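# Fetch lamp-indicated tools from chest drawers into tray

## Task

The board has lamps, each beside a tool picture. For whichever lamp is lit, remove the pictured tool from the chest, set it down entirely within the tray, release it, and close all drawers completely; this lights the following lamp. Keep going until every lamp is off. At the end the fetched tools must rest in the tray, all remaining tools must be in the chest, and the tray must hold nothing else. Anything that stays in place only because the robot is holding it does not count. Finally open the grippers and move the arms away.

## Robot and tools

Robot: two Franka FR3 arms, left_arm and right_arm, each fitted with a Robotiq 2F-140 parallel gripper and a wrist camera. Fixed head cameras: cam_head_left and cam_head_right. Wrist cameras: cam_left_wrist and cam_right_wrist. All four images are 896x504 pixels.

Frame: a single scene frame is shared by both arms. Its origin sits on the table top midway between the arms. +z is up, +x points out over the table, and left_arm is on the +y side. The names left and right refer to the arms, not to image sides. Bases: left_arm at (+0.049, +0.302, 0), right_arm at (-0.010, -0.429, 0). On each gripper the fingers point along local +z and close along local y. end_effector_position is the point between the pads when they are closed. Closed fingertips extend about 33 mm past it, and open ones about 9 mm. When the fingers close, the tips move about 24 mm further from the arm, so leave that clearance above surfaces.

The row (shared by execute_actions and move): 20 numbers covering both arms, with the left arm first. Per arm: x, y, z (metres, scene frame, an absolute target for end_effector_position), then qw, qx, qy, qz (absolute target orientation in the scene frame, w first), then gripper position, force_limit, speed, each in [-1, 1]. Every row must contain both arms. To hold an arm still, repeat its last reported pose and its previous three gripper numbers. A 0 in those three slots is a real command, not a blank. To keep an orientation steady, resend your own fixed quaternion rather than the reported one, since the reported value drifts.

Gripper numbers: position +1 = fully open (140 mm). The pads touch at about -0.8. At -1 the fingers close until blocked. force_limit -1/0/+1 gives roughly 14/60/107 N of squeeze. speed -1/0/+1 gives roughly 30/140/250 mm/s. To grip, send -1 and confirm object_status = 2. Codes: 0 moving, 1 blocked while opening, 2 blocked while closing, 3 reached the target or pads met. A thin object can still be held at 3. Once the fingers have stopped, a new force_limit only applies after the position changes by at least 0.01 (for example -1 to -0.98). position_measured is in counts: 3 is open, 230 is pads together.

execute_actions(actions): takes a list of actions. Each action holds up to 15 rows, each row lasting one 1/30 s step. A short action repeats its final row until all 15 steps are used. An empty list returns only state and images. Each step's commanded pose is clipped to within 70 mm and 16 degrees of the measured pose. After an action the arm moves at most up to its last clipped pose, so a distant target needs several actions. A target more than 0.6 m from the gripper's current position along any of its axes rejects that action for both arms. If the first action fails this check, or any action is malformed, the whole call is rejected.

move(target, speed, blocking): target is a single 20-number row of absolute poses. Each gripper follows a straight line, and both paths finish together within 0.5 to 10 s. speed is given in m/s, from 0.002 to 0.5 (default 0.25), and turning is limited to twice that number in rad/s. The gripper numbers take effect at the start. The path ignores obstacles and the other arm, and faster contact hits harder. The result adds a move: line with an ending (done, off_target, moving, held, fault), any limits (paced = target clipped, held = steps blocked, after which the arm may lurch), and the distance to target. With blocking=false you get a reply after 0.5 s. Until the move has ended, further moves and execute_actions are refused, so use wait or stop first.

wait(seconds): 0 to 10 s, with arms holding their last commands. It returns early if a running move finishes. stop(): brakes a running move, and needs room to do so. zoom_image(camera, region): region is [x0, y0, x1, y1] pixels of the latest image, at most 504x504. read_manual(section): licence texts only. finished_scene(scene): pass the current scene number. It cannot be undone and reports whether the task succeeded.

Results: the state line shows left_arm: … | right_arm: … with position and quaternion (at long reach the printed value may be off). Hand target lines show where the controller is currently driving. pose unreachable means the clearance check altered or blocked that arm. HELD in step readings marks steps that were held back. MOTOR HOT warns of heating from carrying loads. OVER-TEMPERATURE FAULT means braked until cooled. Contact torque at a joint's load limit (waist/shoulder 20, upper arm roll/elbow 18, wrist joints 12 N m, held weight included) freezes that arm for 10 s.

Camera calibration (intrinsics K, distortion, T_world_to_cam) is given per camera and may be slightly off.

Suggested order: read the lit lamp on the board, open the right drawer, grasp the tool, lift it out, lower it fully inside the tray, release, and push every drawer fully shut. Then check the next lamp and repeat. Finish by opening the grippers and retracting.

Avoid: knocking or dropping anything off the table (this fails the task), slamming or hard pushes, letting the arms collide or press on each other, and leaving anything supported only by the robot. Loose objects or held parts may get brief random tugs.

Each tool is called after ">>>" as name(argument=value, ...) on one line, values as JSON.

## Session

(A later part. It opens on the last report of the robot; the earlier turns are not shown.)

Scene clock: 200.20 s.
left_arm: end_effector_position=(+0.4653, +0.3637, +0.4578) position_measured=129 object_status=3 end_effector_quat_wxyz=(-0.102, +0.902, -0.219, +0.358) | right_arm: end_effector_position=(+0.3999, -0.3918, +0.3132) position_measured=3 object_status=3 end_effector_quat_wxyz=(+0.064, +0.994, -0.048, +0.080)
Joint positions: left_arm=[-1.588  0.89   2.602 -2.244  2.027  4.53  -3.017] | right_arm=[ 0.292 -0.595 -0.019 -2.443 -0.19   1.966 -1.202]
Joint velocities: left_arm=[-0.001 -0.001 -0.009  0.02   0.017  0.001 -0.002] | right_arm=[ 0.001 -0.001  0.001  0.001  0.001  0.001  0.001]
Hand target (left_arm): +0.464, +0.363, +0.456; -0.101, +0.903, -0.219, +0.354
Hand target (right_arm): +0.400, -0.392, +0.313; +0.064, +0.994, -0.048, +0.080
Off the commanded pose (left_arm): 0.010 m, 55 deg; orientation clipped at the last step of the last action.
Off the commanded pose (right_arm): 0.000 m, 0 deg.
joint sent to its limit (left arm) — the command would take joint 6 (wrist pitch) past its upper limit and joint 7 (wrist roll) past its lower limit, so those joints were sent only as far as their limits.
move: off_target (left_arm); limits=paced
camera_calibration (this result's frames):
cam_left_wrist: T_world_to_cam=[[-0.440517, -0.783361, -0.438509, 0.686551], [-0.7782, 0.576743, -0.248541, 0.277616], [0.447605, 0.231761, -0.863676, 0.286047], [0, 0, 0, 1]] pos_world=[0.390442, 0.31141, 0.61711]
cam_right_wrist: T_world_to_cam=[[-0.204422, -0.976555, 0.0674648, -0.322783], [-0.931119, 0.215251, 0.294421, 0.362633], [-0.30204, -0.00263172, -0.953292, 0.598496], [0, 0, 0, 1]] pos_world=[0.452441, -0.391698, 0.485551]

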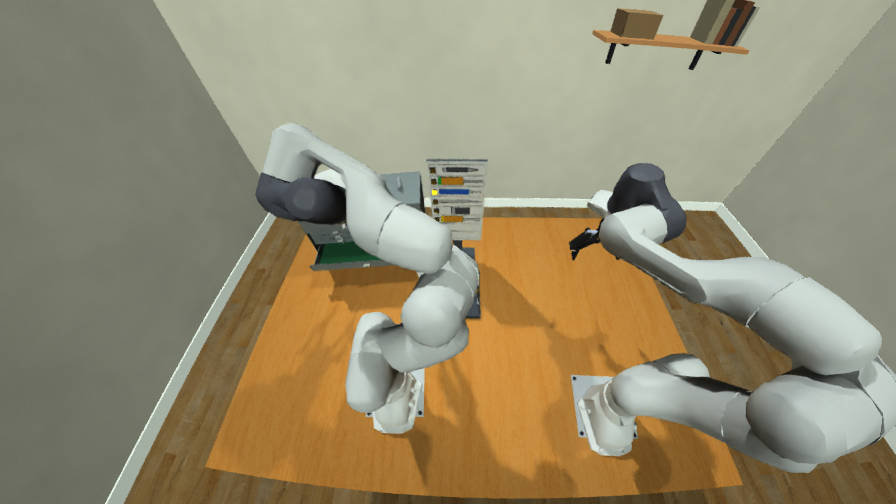

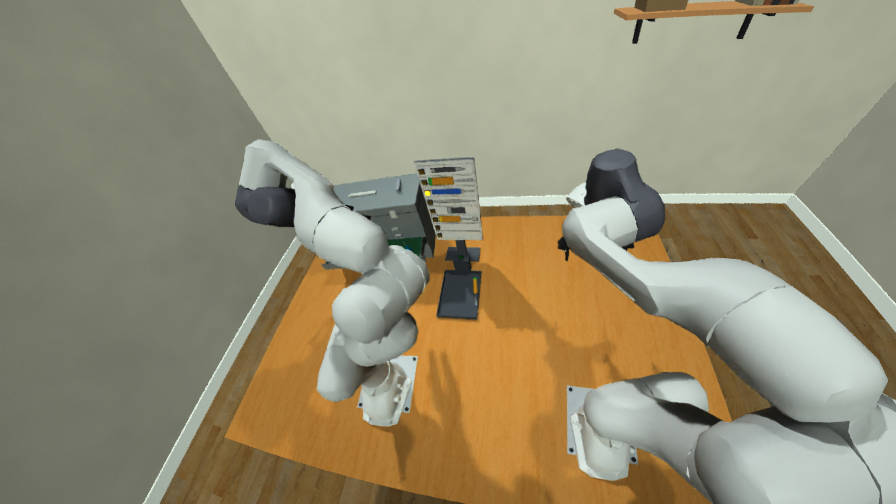

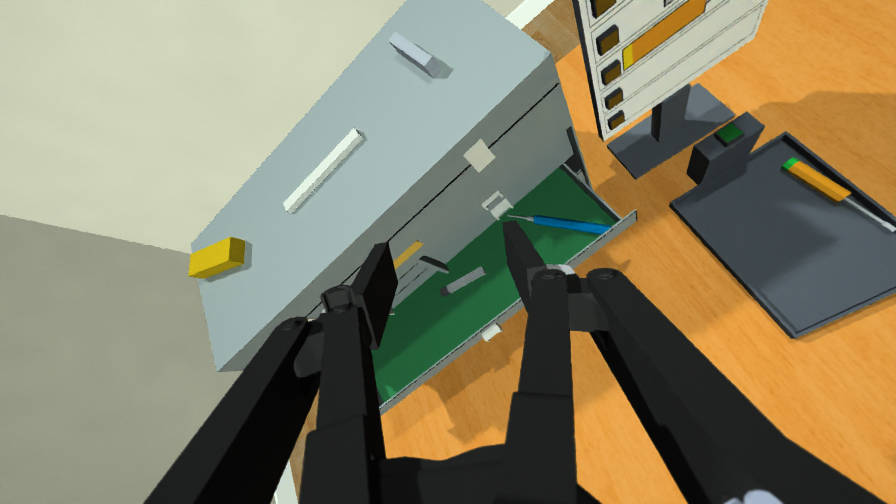

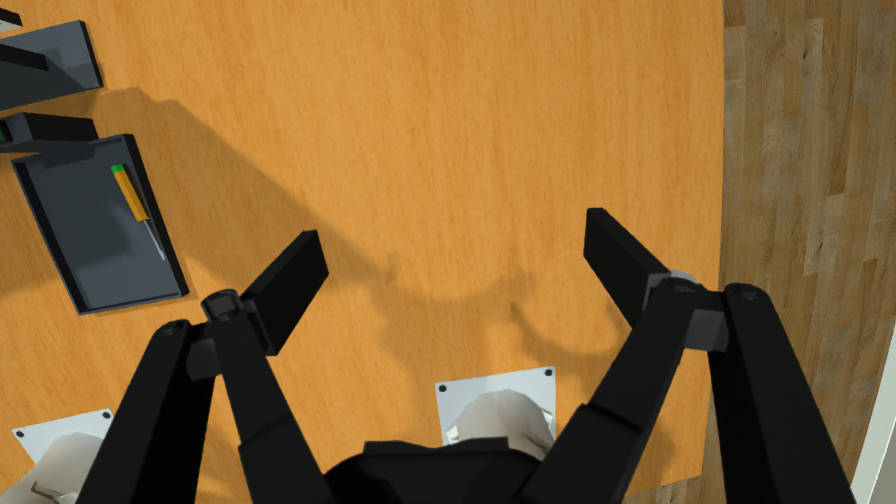

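>>> move(target=[0.80,0.36,0.62,-0.025,0.922,0.06,0.382,0,0.6,0.5,0.4,-0.392,0.313,0.064,0.994,-0.048,0.08,1,0,0], speed=0.3)

>>> move(target=[0.80,0.36,0.62,-0.025,0.922,0.06,0.382,0,0.6,0.5,0.4,-0.392,0.313,0.064,0.994,-0.048,0.08,1,0,0], speed=0.3)

Scene clock: 206.73 s.
left_arm: end_effector_position=(+0.8153, +0.3621, +0.6324) position_measured=129 object_status=3 end_effector_quat_wxyz=(-0.015, +0.894, +0.126, +0.429) | right_arm: end_effector_position=(+0.3999, -0.3918, +0.3132) position_measured=3 object_status=3 end_effector_quat_wxyz=(+0.064, +0.994, -0.048, +0.080)
Joint positions: left_arm=[-2.758 -0.037  2.732 -1.437  0.162  2.349 -1.865] | right_arm=[ 0.292 -0.595 -0.019 -2.443 -0.19   1.966 -1.202]
Joint velocities: left_arm=[-0.    -0.185 -0.027  0.343 -0.077 -0.459  0.473] | right_arm=[-0.001 -0.001 -0.     0.    -0.001  0.     0.   ]
Hand target (left_arm): +0.809, +0.360, +0.616; -0.038, +0.915, +0.064, +0.397
Hand target (right_arm): +0.400, -0.392, +0.313; +0.064, +0.994, -0.048, +0.080
Off the commanded pose (left_arm): 0.020 m, 10 deg.
Off the commanded pose (right_arm): 0.000 m, 0 deg.
joint sent to its limit (left arm) — the command would take joint 1 (waist) past its lower limit, so that joint was sent only as far as its limit.
move: moving (left_arm; no rest 5 s after the path's end); limits=paced
camera_calibration (this result's frames):
cam_left_wrist: T_world_to_cam=[[0.117348, -0.991613, -0.0541606, 0.29358], [-0.856493, -0.0734533, -0.510906, 1.05951], [0.502642, 0.106342, -0.857929, 0.277476], [0, 0, 0, 1]] pos_world=[0.733536, 0.339435, 0.795262]
cam_right_wrist: T_world_to_cam=[[-0.204422, -0.976555, 0.0674648, -0.322783], [-0.931119, 0.215251, 0.294421, 0.362633], [-0.30204, -0.00263174, -0.953292, 0.598496], [0, 0, 0, 1]] pos_world=[0.452441, -0.391698, 0.485551]

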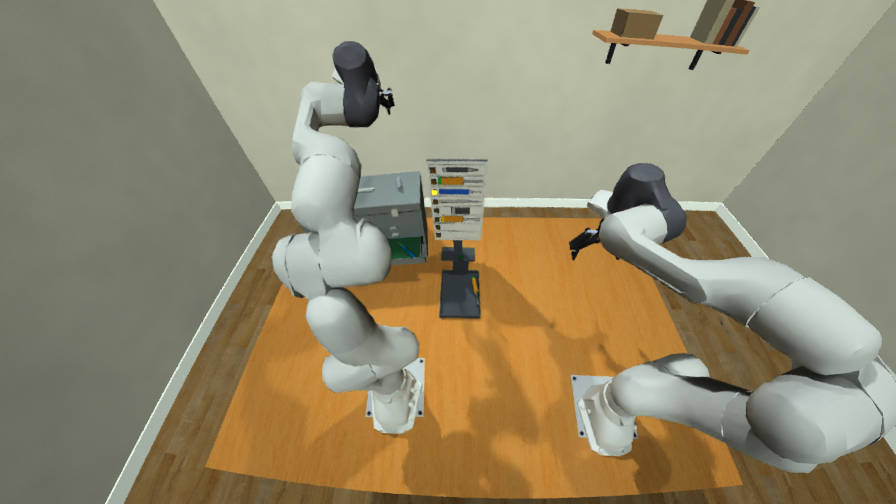

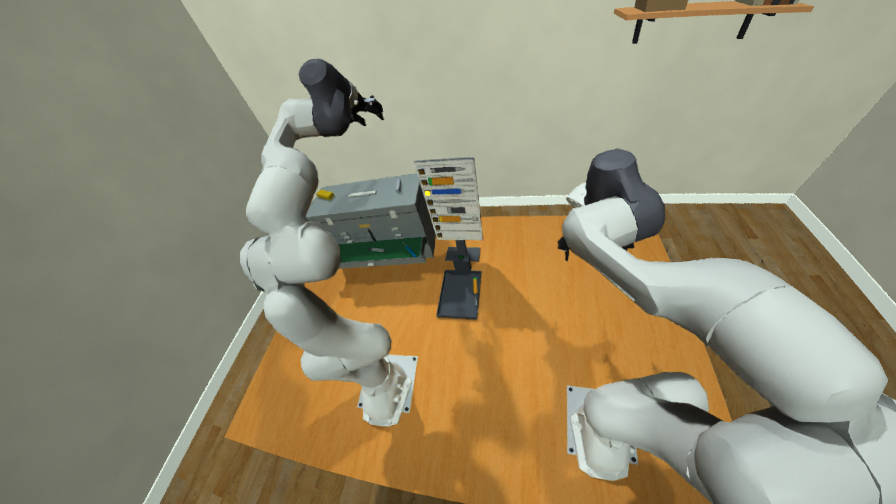

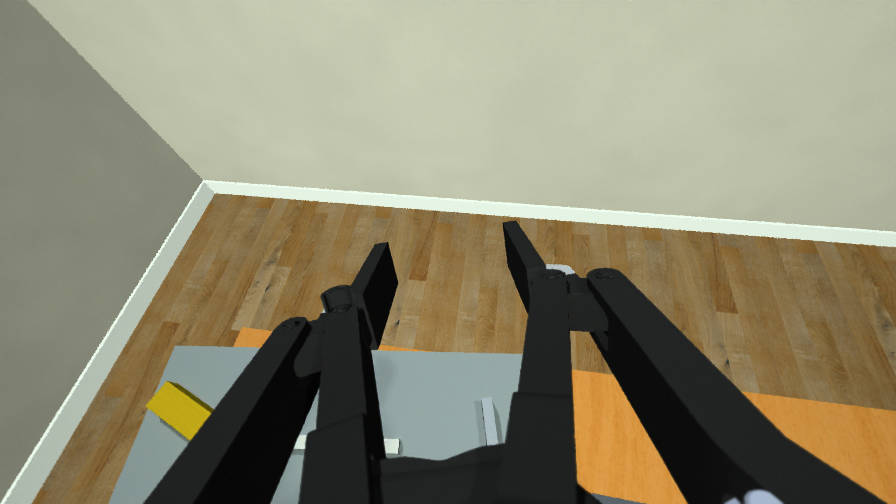

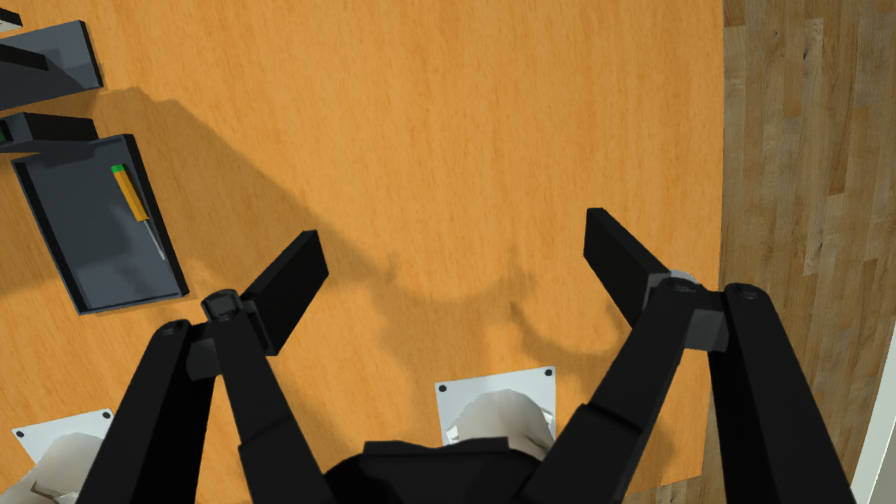

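Scene clock: 207.93 s.
left_arm: end_effector_position=(+0.8003, +0.3597, +0.6213) position_measured=129 object_status=3 end_effector_quat_wxyz=(-0.025, +0.921, +0.066, +0.384) | right_arm: end_effector_position=(+0.3999, -0.3918, +0.3132) position_measured=3 object_status=3 end_effector_quat_wxyz=(+0.064, +0.994, -0.048, +0.080)
Joint positions: left_arm=[-2.756 -0.055  2.732 -1.37   0.105  2.206 -1.692] | right_arm=[ 0.292 -0.595 -0.019 -2.443 -0.19   1.966 -1.202]
Joint velocities: left_arm=[-0.001 -0.001  0.    -0.    -0.002 -0.007  0.029] | right_arm=[ 0.001  0.    -0.001  0.001  0.001 -0.    -0.001]
Hand target (left_arm): +0.800, +0.361, +0.620; -0.026, +0.922, +0.061, +0.382
Hand target (right_arm): +0.400, -0.392, +0.313; +0.064, +0.994, -0.048, +0.080
Off the commanded pose (left_arm): 0.001 m, 1 deg.
Off the commanded pose (right_arm): 0.000 m, 0 deg.
move: done
camera_calibration (this result's frames):
cam_left_wrist: T_world_to_cam=[[0.00497535, -0.99301, -0.117925, 0.422457], [-0.908281, 0.0448457, -0.415951, 0.980753], [0.418332, 0.109179, -0.901709, 0.369389], [0, 0, 0, 1]] pos_world=[0.73417, 0.335192, 0.790845]
cam_right_wrist: T_world_to_cam=[[-0.204422, -0.976555, 0.0674648, -0.322783], [-0.931119, 0.215251, 0.294421, 0.362633], [-0.30204, -0.00263164, -0.953292, 0.598496], [0, 0, 0, 1]] pos_world=[0.452441, -0.391698, 0.485551]

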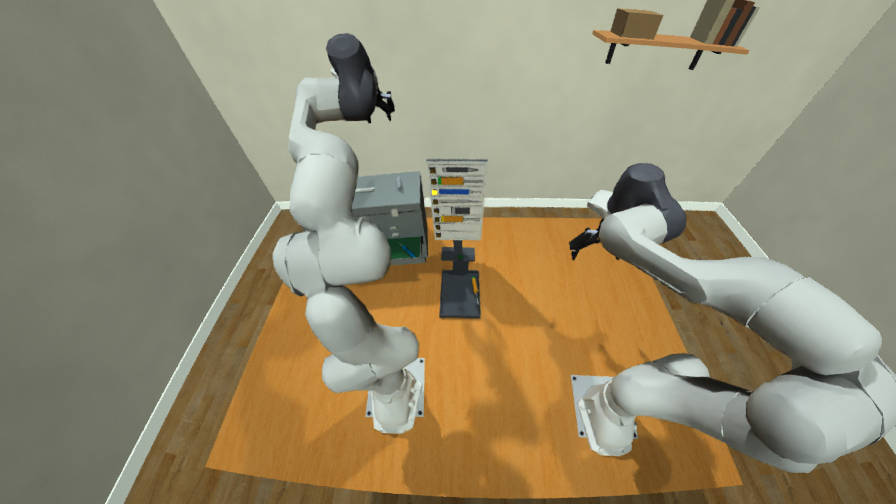

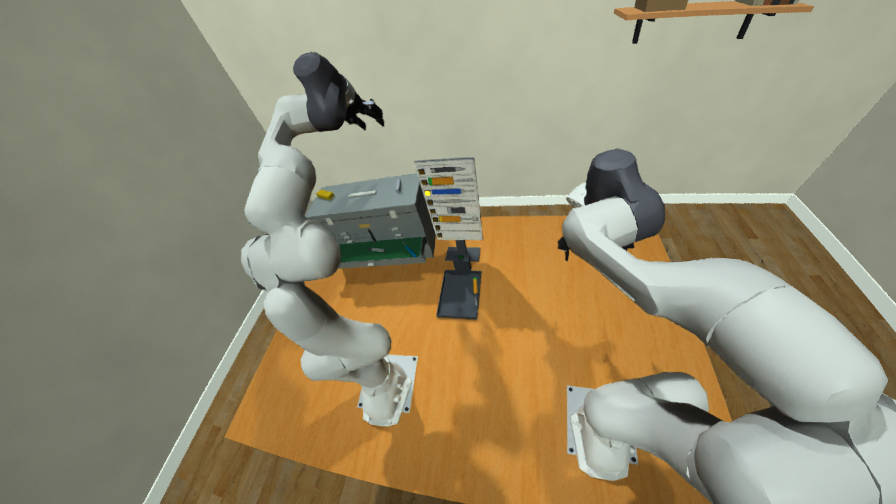

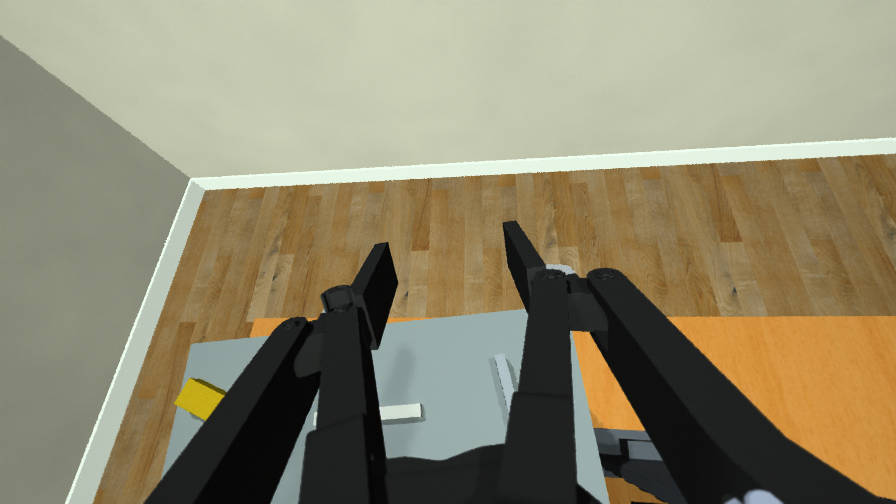

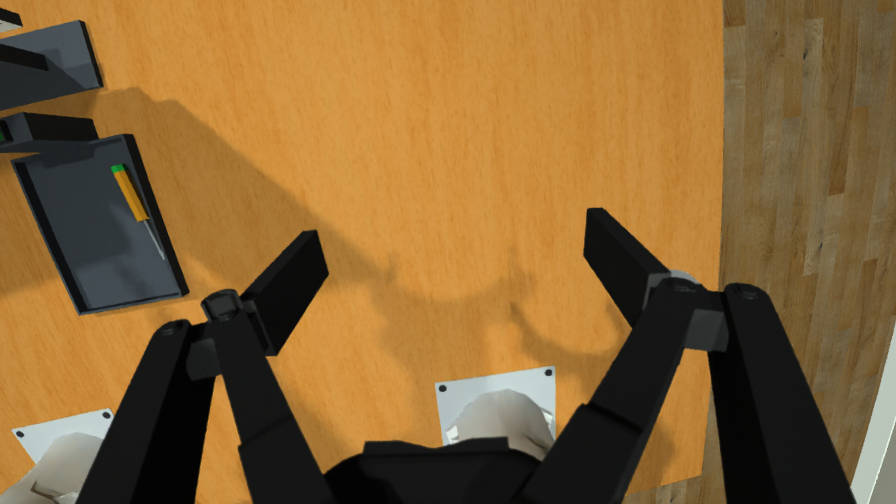

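Wrist fixed. Go above the tool.

>>> move(target=[0.50,0.28,0.34,0,0.998,0.065,0,-0.3,0.3,0.5,0.4,-0.392,0.313,0.064,0.994,-0.048,0.08,1,0,0])

Scene clock: 210.23 s.
left_arm: end_effector_position=(+0.4991, +0.2869, +0.3422) position_measured=167 object_status=3 end_effector_quat_wxyz=(-0.004, +0.997, +0.071, +0.002) | right_arm: end_effector_position=(+0.3999, -0.3918, +0.3132) position_measured=3 object_status=3 end_effector_quat_wxyz=(+0.064, +0.994, -0.048, +0.080)
Joint positions: left_arm=[-2.757  0.389  2.733 -2.126 -0.147  1.769 -1.62 ] | right_arm=[ 0.292 -0.595 -0.019 -2.443 -0.19   1.966 -1.202]
Joint velocities: left_arm=[-0.    -0.    -0.001 -0.001 -0.001 -0.009  0.005] | right_arm=[-0.001  0.    -0.    -0.     0.     0.001 -0.   ]
Hand target (left_arm): +0.497, +0.284, +0.341; -0.002, +0.998, +0.066, -0.000
Hand target (right_arm): +0.400, -0.392, +0.313; +0.064, +0.994, -0.048, +0.080
Off the commanded pose (left_arm): 0.007 m, 1 deg.
Off the commanded pose (right_arm): 0.000 m, 0 deg.
joint sent to its limit (left arm) — the command would take joint 1 (waist) past its lower limit, so that joint was sent only as far as its limit.
move: off_target (left_arm)
camera_calibration (this result's frames):
cam_left_wrist: T_world_to_cam=[[-0.0398952, -0.999203, 0.00121829, 0.302141], [-0.94027, 0.0379546, 0.338307, 0.354151], [-0.338084, 0.0123513, -0.941035, 0.670421], [0, 0, 0, 1]] pos_world=[0.57171, 0.280178, 0.510709]
cam_right_wrist: T_world_to_cam=[[-0.204421, -0.976555, 0.0674649, -0.322783], [-0.93112, 0.21525, 0.294421, 0.362633], [-0.30204, -0.00263191, -0.953292, 0.598496], [0, 0, 0, 1]] pos_world=[0.452441, -0.391697, 0.485551]

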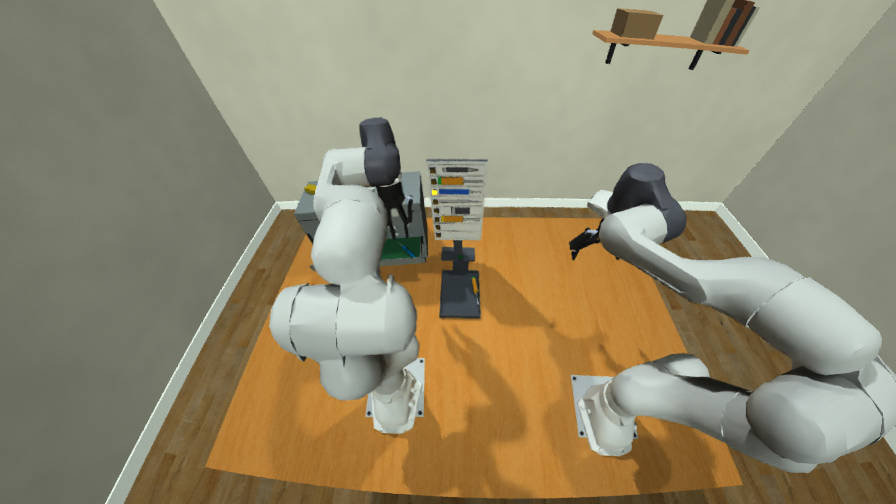

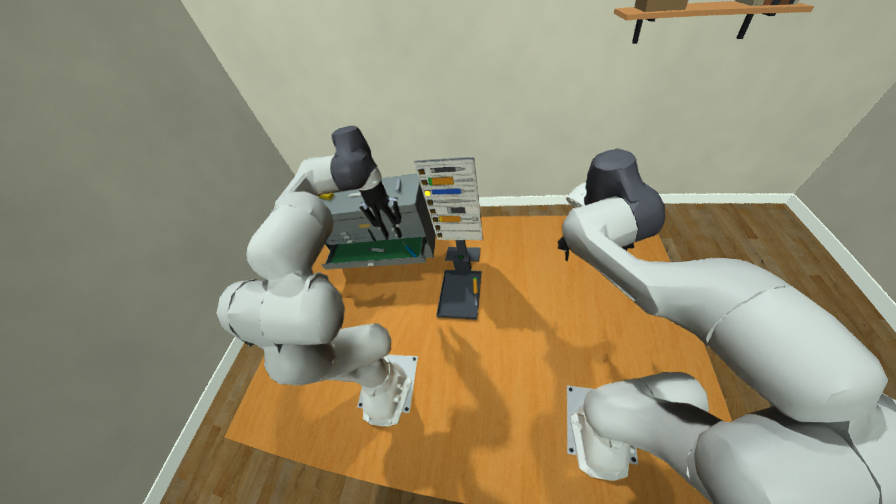

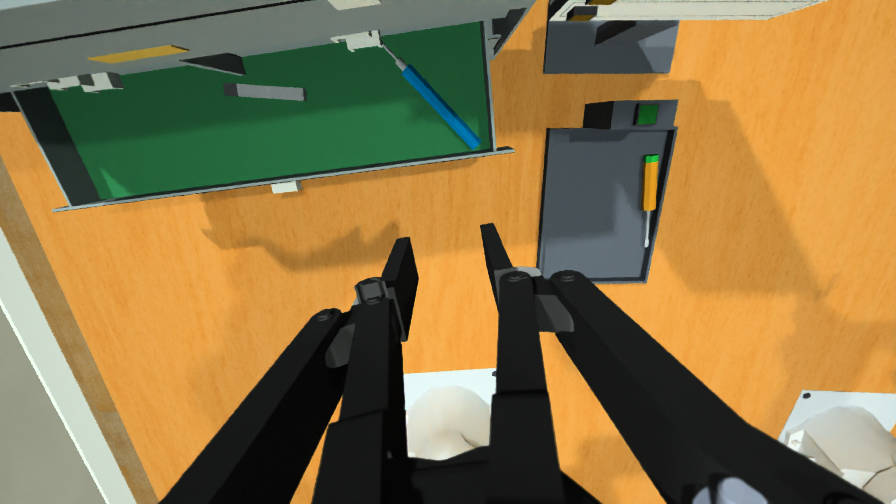

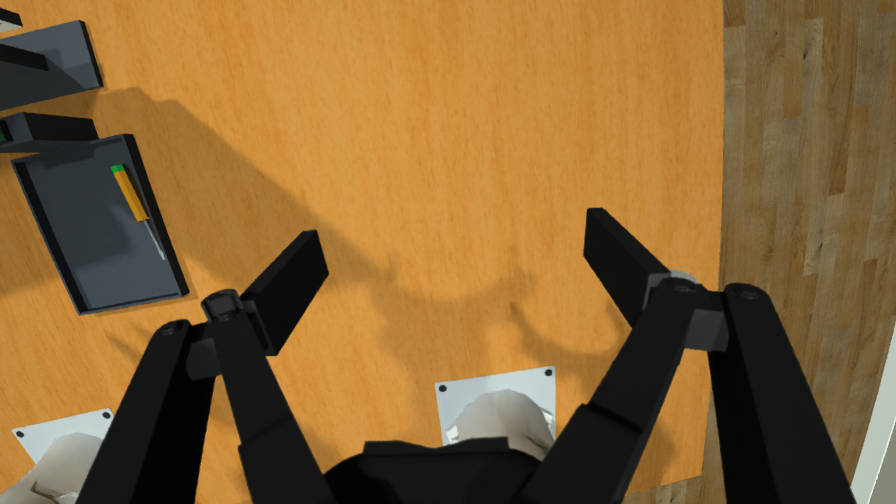

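>>> execute_actions(actions=[])

Scene clock: 210.87 s.
left_arm: end_effector_position=(+0.4986, +0.2868, +0.3420) position_measured=167 object_status=3 end_effector_quat_wxyz=(-0.004, +0.997, +0.071, +0.002) | right_arm: end_effector_position=(+0.3999, -0.3918, +0.3132) position_measured=3 object_status=3 end_effector_quat_wxyz=(+0.064, +0.994, -0.048, +0.080)
Joint positions: left_arm=[-2.757  0.389  2.733 -2.126 -0.147  1.768 -1.618] | right_arm=[ 0.292 -0.595 -0.019 -2.443 -0.19   1.966 -1.202]
Joint velocities: left_arm=[-0.001  0.     0.001 -0.003 -0.001 -0.     0.   ] | right_arm=[ 0.001 -0.001 -0.001 -0.001 -0.001  0.    -0.   ]
Hand target (left_arm): +0.497, +0.284, +0.341; -0.002, +0.998, +0.066, -0.000
Hand target (right_arm): +0.400, -0.392, +0.313; +0.064, +0.994, -0.048, +0.080
Off the commanded pose (left_arm): 0.007 m, 1 deg.
Off the commanded pose (right_arm): 0.000 m, 0 deg.
camera_calibration (this result's frames):
cam_left_wrist: T_world_to_cam=[[-0.0412369, -0.999148, 0.00162721, 0.302502], [-0.939721, 0.0393375, 0.339671, 0.352626], [-0.339445, 0.0124779, -0.940543, 0.670554], [0, 0, 0, 1]] pos_world=[0.571461, 0.280006, 0.510415]
cam_right_wrist: T_world_to_cam=[[-0.204422, -0.976555, 0.0674648, -0.322783], [-0.931119, 0.215251, 0.294421, 0.362633], [-0.30204, -0.00263168, -0.953292, 0.598496], [0, 0, 0, 1]] pos_world=[0.452441, -0.391698, 0.485551]

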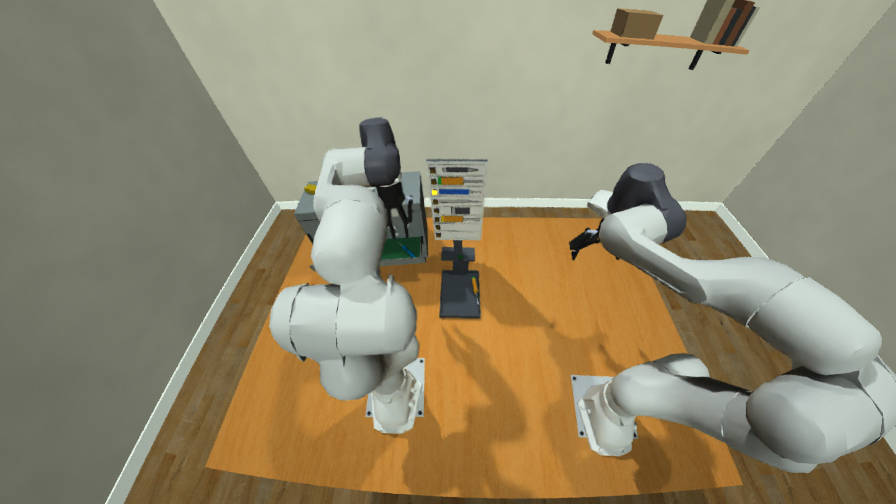

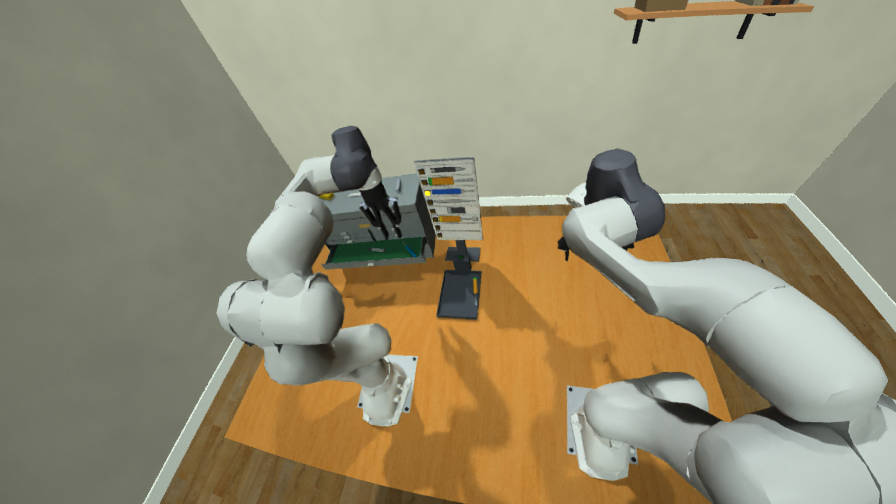

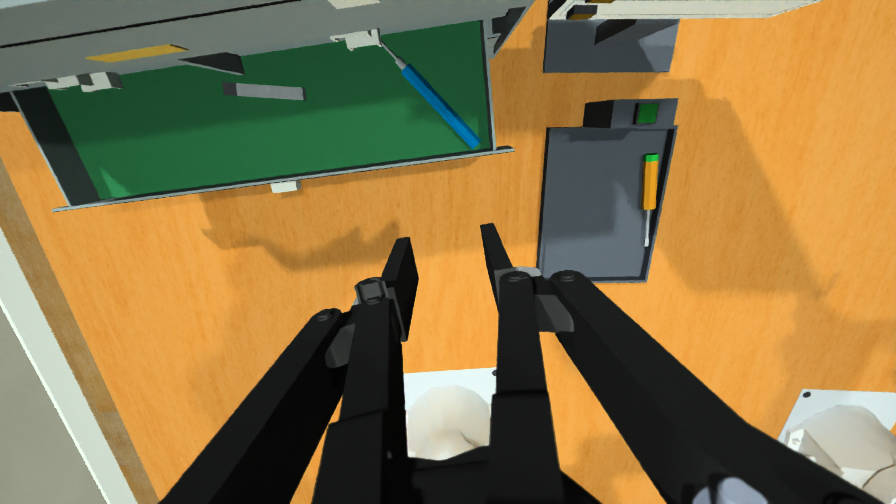

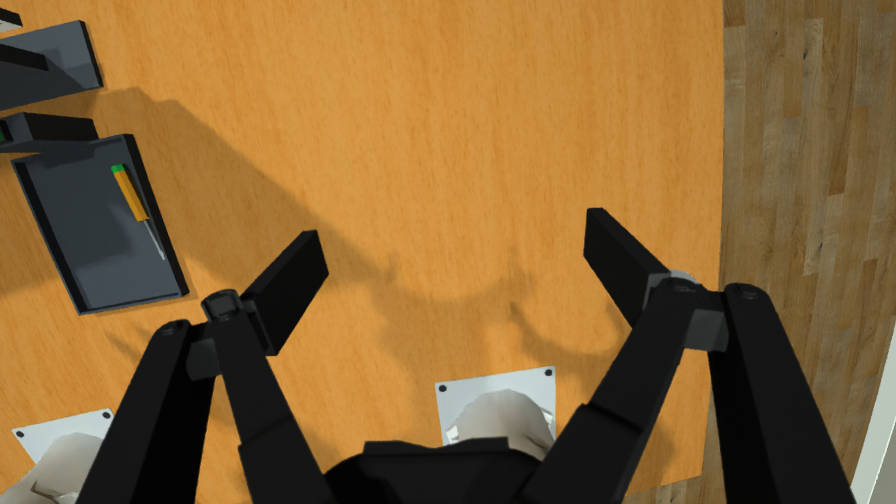

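>>> move(target=[0.572,0.268,0.2,0,0.93,0.37,0,-0.3,0.3,0,0.4,-0.392,0.313,0.064,0.994,-0.048,0.08,1,0,0], speed=0.15)

Scene clock: 213.90 s.
left_arm: end_effector_position=(+0.5683, +0.2647, +0.1995) position_measured=167 object_status=3 end_effector_quat_wxyz=(+0.002, +0.932, +0.364, -0.002) | right_arm: end_effector_position=(+0.3999, -0.3918, +0.3132) position_measured=3 object_status=3 end_effector_quat_wxyz=(+0.064, +0.994, -0.048, +0.080)
Joint positions: left_arm=[-2.588  0.073  2.466 -2.19  -0.061  2.13  -2.341] | right_arm=[ 0.292 -0.595 -0.019 -2.443 -0.19   1.966 -1.202]
Joint velocities: left_arm=[ 0.    -0.001  0.001  0.001  0.002 -0.    -0.03 ] | right_arm=[-0.001  0.001  0.001 -0.001  0.001  0.001 -0.   ]
Hand target (left_arm): +0.570, +0.265, +0.200; +0.002, +0.929, +0.369, -0.000
Hand target (right_arm): +0.400, -0.392, +0.313; +0.064, +0.994, -0.048, +0.080
Off the commanded pose (left_arm): 0.005 m, 1 deg.
Off the commanded pose (right_arm): 0.000 m, 0 deg.
move: off_target (left_arm)
camera_calibration (this result's frames):
cam_left_wrist: T_world_to_cam=[[0.532465, -0.846354, 0.0128902, -0.0851275], [-0.796371, -0.495743, 0.346456, 0.526153], [-0.286834, -0.194741, -0.937978, 0.584926], [0, 0, 0, 1]] pos_world=[0.632117, 0.302698, 0.367455]
cam_right_wrist: T_world_to_cam=[[-0.204422, -0.976555, 0.0674647, -0.322783], [-0.931119, 0.215251, 0.294421, 0.362633], [-0.30204, -0.00263158, -0.953292, 0.598496], [0, 0, 0, 1]] pos_world=[0.452441, -0.391698, 0.485551]

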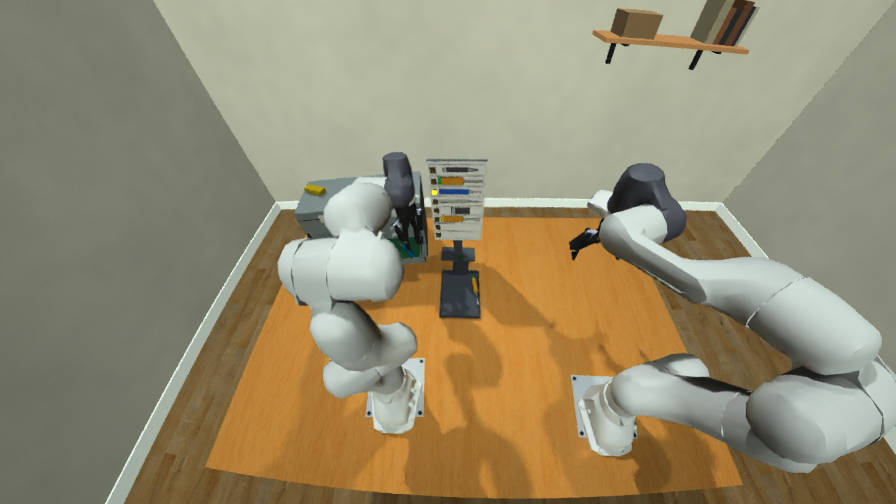

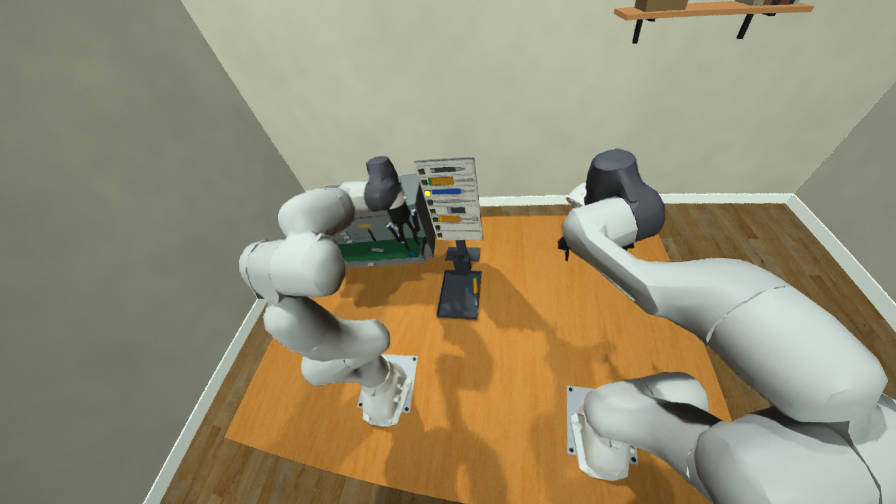

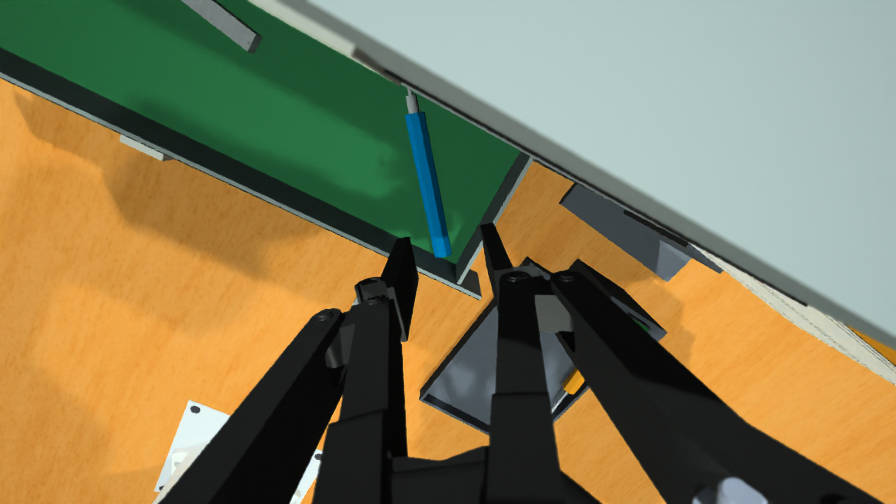

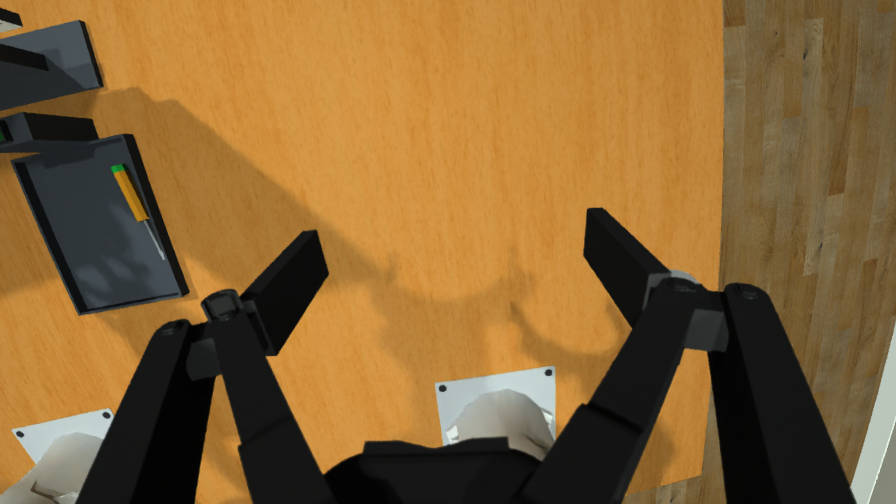

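>>> move(target=[0.579,0.276,0.144,0,0.93,0.37,0,-0.5,0.3,0,0.4,-0.392,0.313,0.064,0.994,-0.048,0.08,1,0,0], speed=0.05)

>>> move(target=[0.579,0.276,0.146,0,0.93,0.37,0,-1,0.3,0,0.4,-0.392,0.313,0.064,0.994,-0.048,0.08,1,0,0], speed=0.05)

Scene clock: 215.83 s.
left_arm: end_effector_position=(+0.5777, +0.2727, +0.1449) position_measured=192 object_status=3 end_effector_quat_wxyz=(+0.001, +0.931, +0.364, -0.002) | right_arm: end_effector_position=(+0.3999, -0.3918, +0.3132) position_measured=3 object_status=3 end_effector_quat_wxyz=(+0.064, +0.994, -0.048, +0.080)
Joint positions: left_arm=[-2.588 -0.047  2.467 -2.227  0.034  2.263 -2.396] | right_arm=[ 0.292 -0.595 -0.019 -2.443 -0.19   1.966 -1.202]
Joint velocities: left_arm=[ 0.001  0.001  0.002 -0.     0.004  0.01  -0.015] | right_arm=[ 0.001  0.     0.001  0.    -0.001 -0.001  0.001]
Hand target (left_arm): +0.578, +0.275, +0.144; +0.000, +0.929, +0.369, -0.000
Hand target (right_arm): +0.400, -0.392, +0.313; +0.064, +0.994, -0.048, +0.080
Off the commanded pose (left_arm): 0.004 m, 1 deg.
Off the commanded pose (right_arm): 0.000 m, 0 deg.
move: off_target (left_arm)
camera_calibration (this result's frames):
cam_left_wrist: T_world_to_cam=[[0.5341, -0.845349, 0.0110647, -0.0836932], [-0.79547, -0.498068, 0.345189, 0.55684], [-0.286294, -0.193167, -0.938468, 0.537271], [0, 0, 0, 1]] pos_world=[0.641468, 0.310377, 0.312923]
cam_right_wrist: T_world_to_cam=[[-0.204422, -0.976555, 0.0674648, -0.322783], [-0.931119, 0.215251, 0.294421, 0.362633], [-0.30204, -0.00263168, -0.953292, 0.598496], [0, 0, 0, 1]] pos_world=[0.452441, -0.391698, 0.485551]

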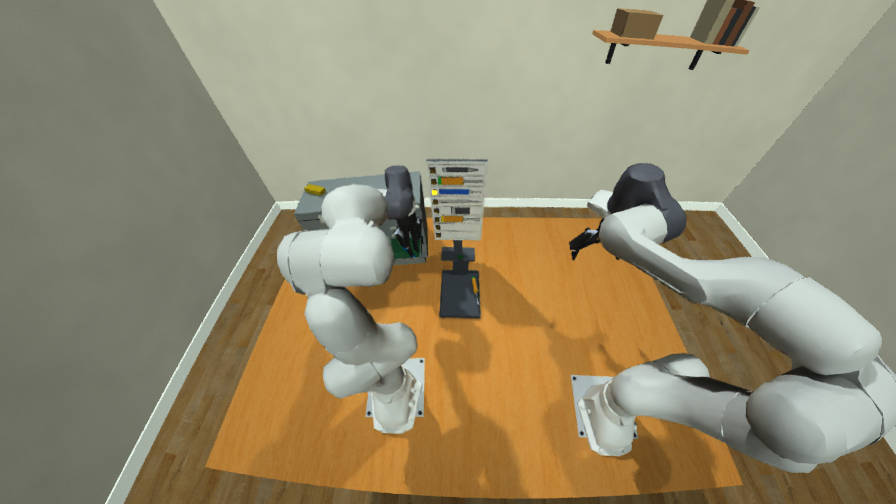

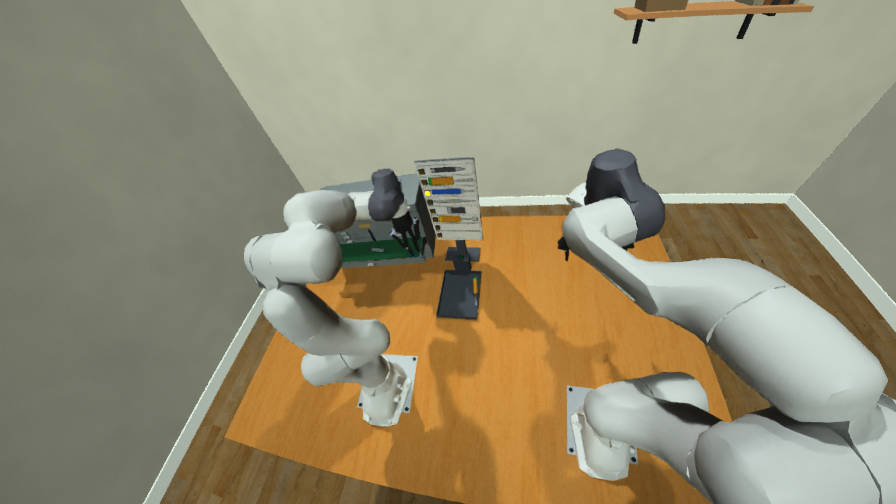

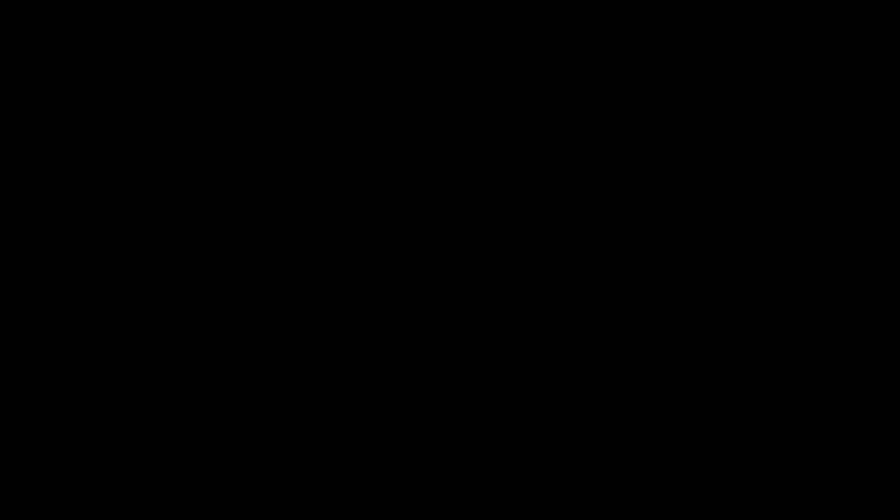

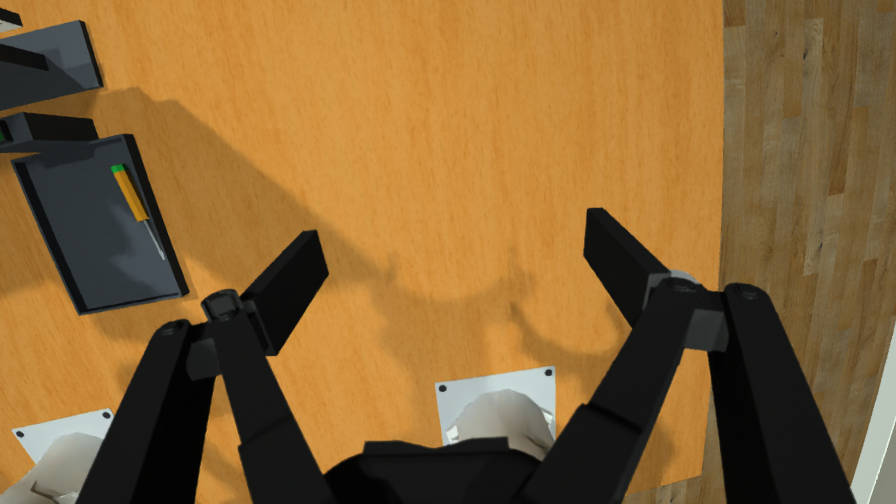

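Scene clock: 216.53 s.
left_arm: end_effector_position=(+0.5782, +0.2729, +0.1453) position_measured=234 object_status=3 end_effector_quat_wxyz=(+0.001, +0.931, +0.366, -0.001) | right_arm: end_effector_position=(+0.3999, -0.3918, +0.3132) position_measured=3 object_status=3 end_effector_quat_wxyz=(+0.064, +0.994, -0.048, +0.080)
Joint positions: left_arm=[-2.588 -0.047  2.468 -2.227  0.034  2.263 -2.399] | right_arm=[ 0.292 -0.595 -0.019 -2.443 -0.19   1.966 -1.202]
Joint velocities: left_arm=[ 0.001  0.     0.     0.001  0.002 -0.001 -0.004] | right_arm=[-0.001  0.001  0.001 -0.001 -0.002  0.    -0.002]
Hand target (left_arm): +0.579, +0.276, +0.146; +0.000, +0.929, +0.370, +0.000
Hand target (right_arm): +0.400, -0.392, +0.313; +0.064, +0.994, -0.048, +0.080
Off the commanded pose (left_arm): 0.003 m, 1 deg.
Off the commanded pose (right_arm): 0.000 m, 0 deg.
move: done
camera_calibration (this result's frames):
cam_left_wrist: T_world_to_cam=[[0.536458, -0.843848, 0.0115493, -0.0855865], [-0.79441, -0.500315, 0.34438, 0.557351], [-0.284826, -0.19392, -0.938759, 0.537253], [0, 0, 0, 1]] pos_world=[0.641703, 0.310813, 0.3134]
cam_right_wrist: T_world_to_cam=[[-0.204422, -0.976555, 0.0674649, -0.322783], [-0.93112, 0.215251, 0.294421, 0.362633], [-0.30204, -0.00263191, -0.953292, 0.598496], [0, 0, 0, 1]] pos_world=[0.452441, -0.391697, 0.485551]

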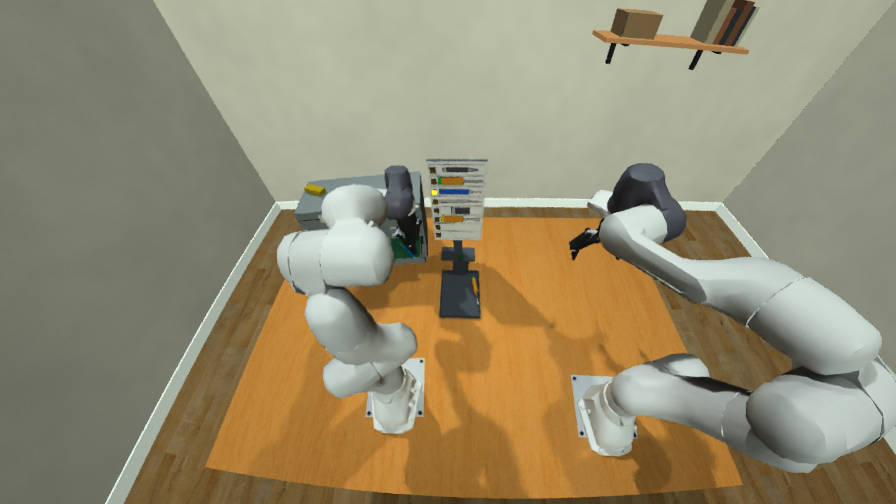

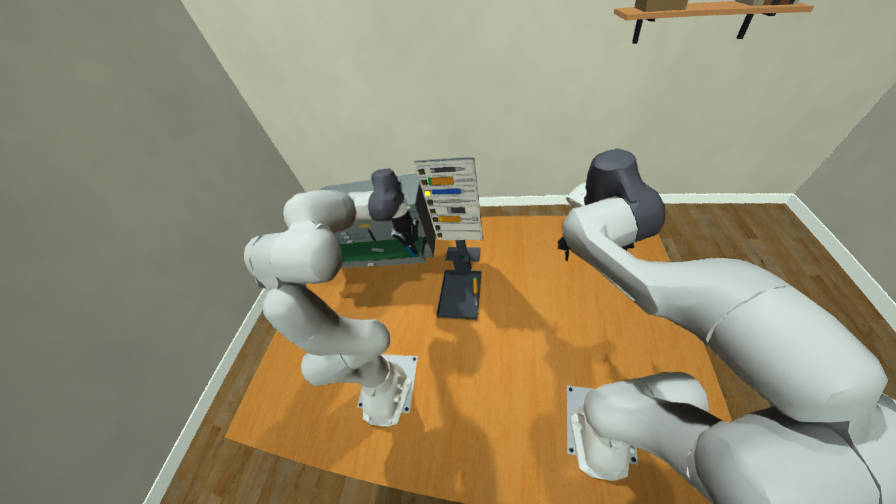

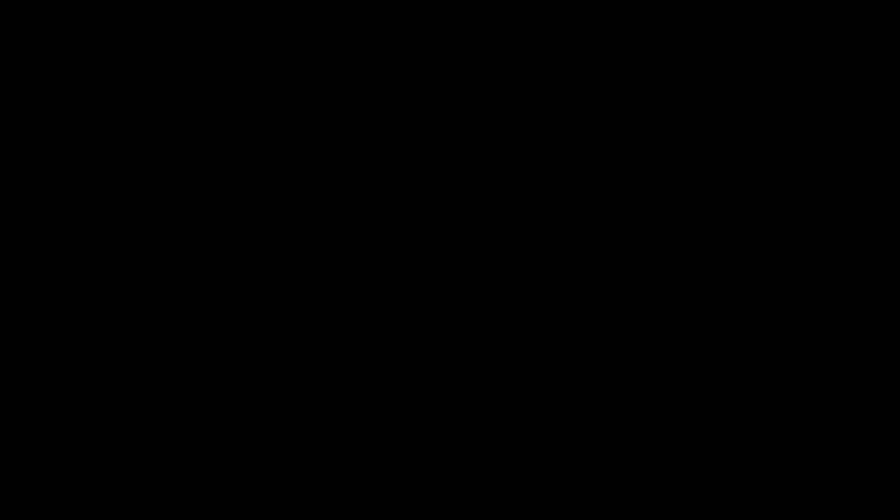

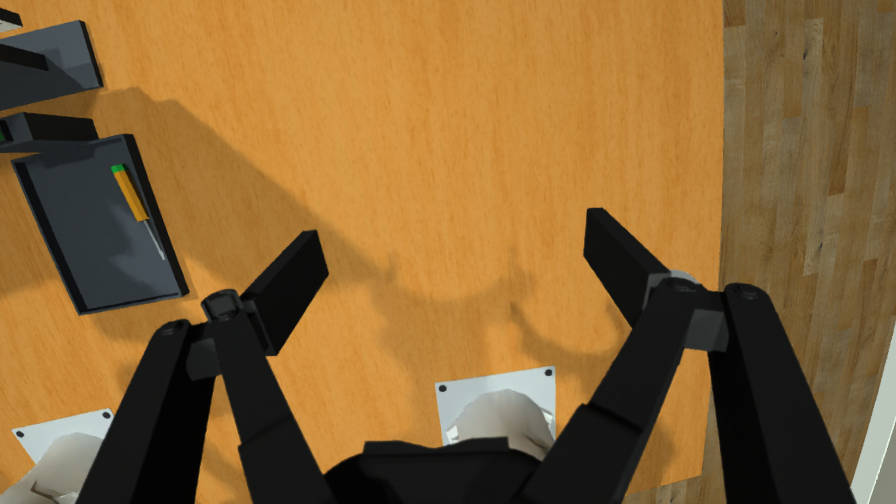

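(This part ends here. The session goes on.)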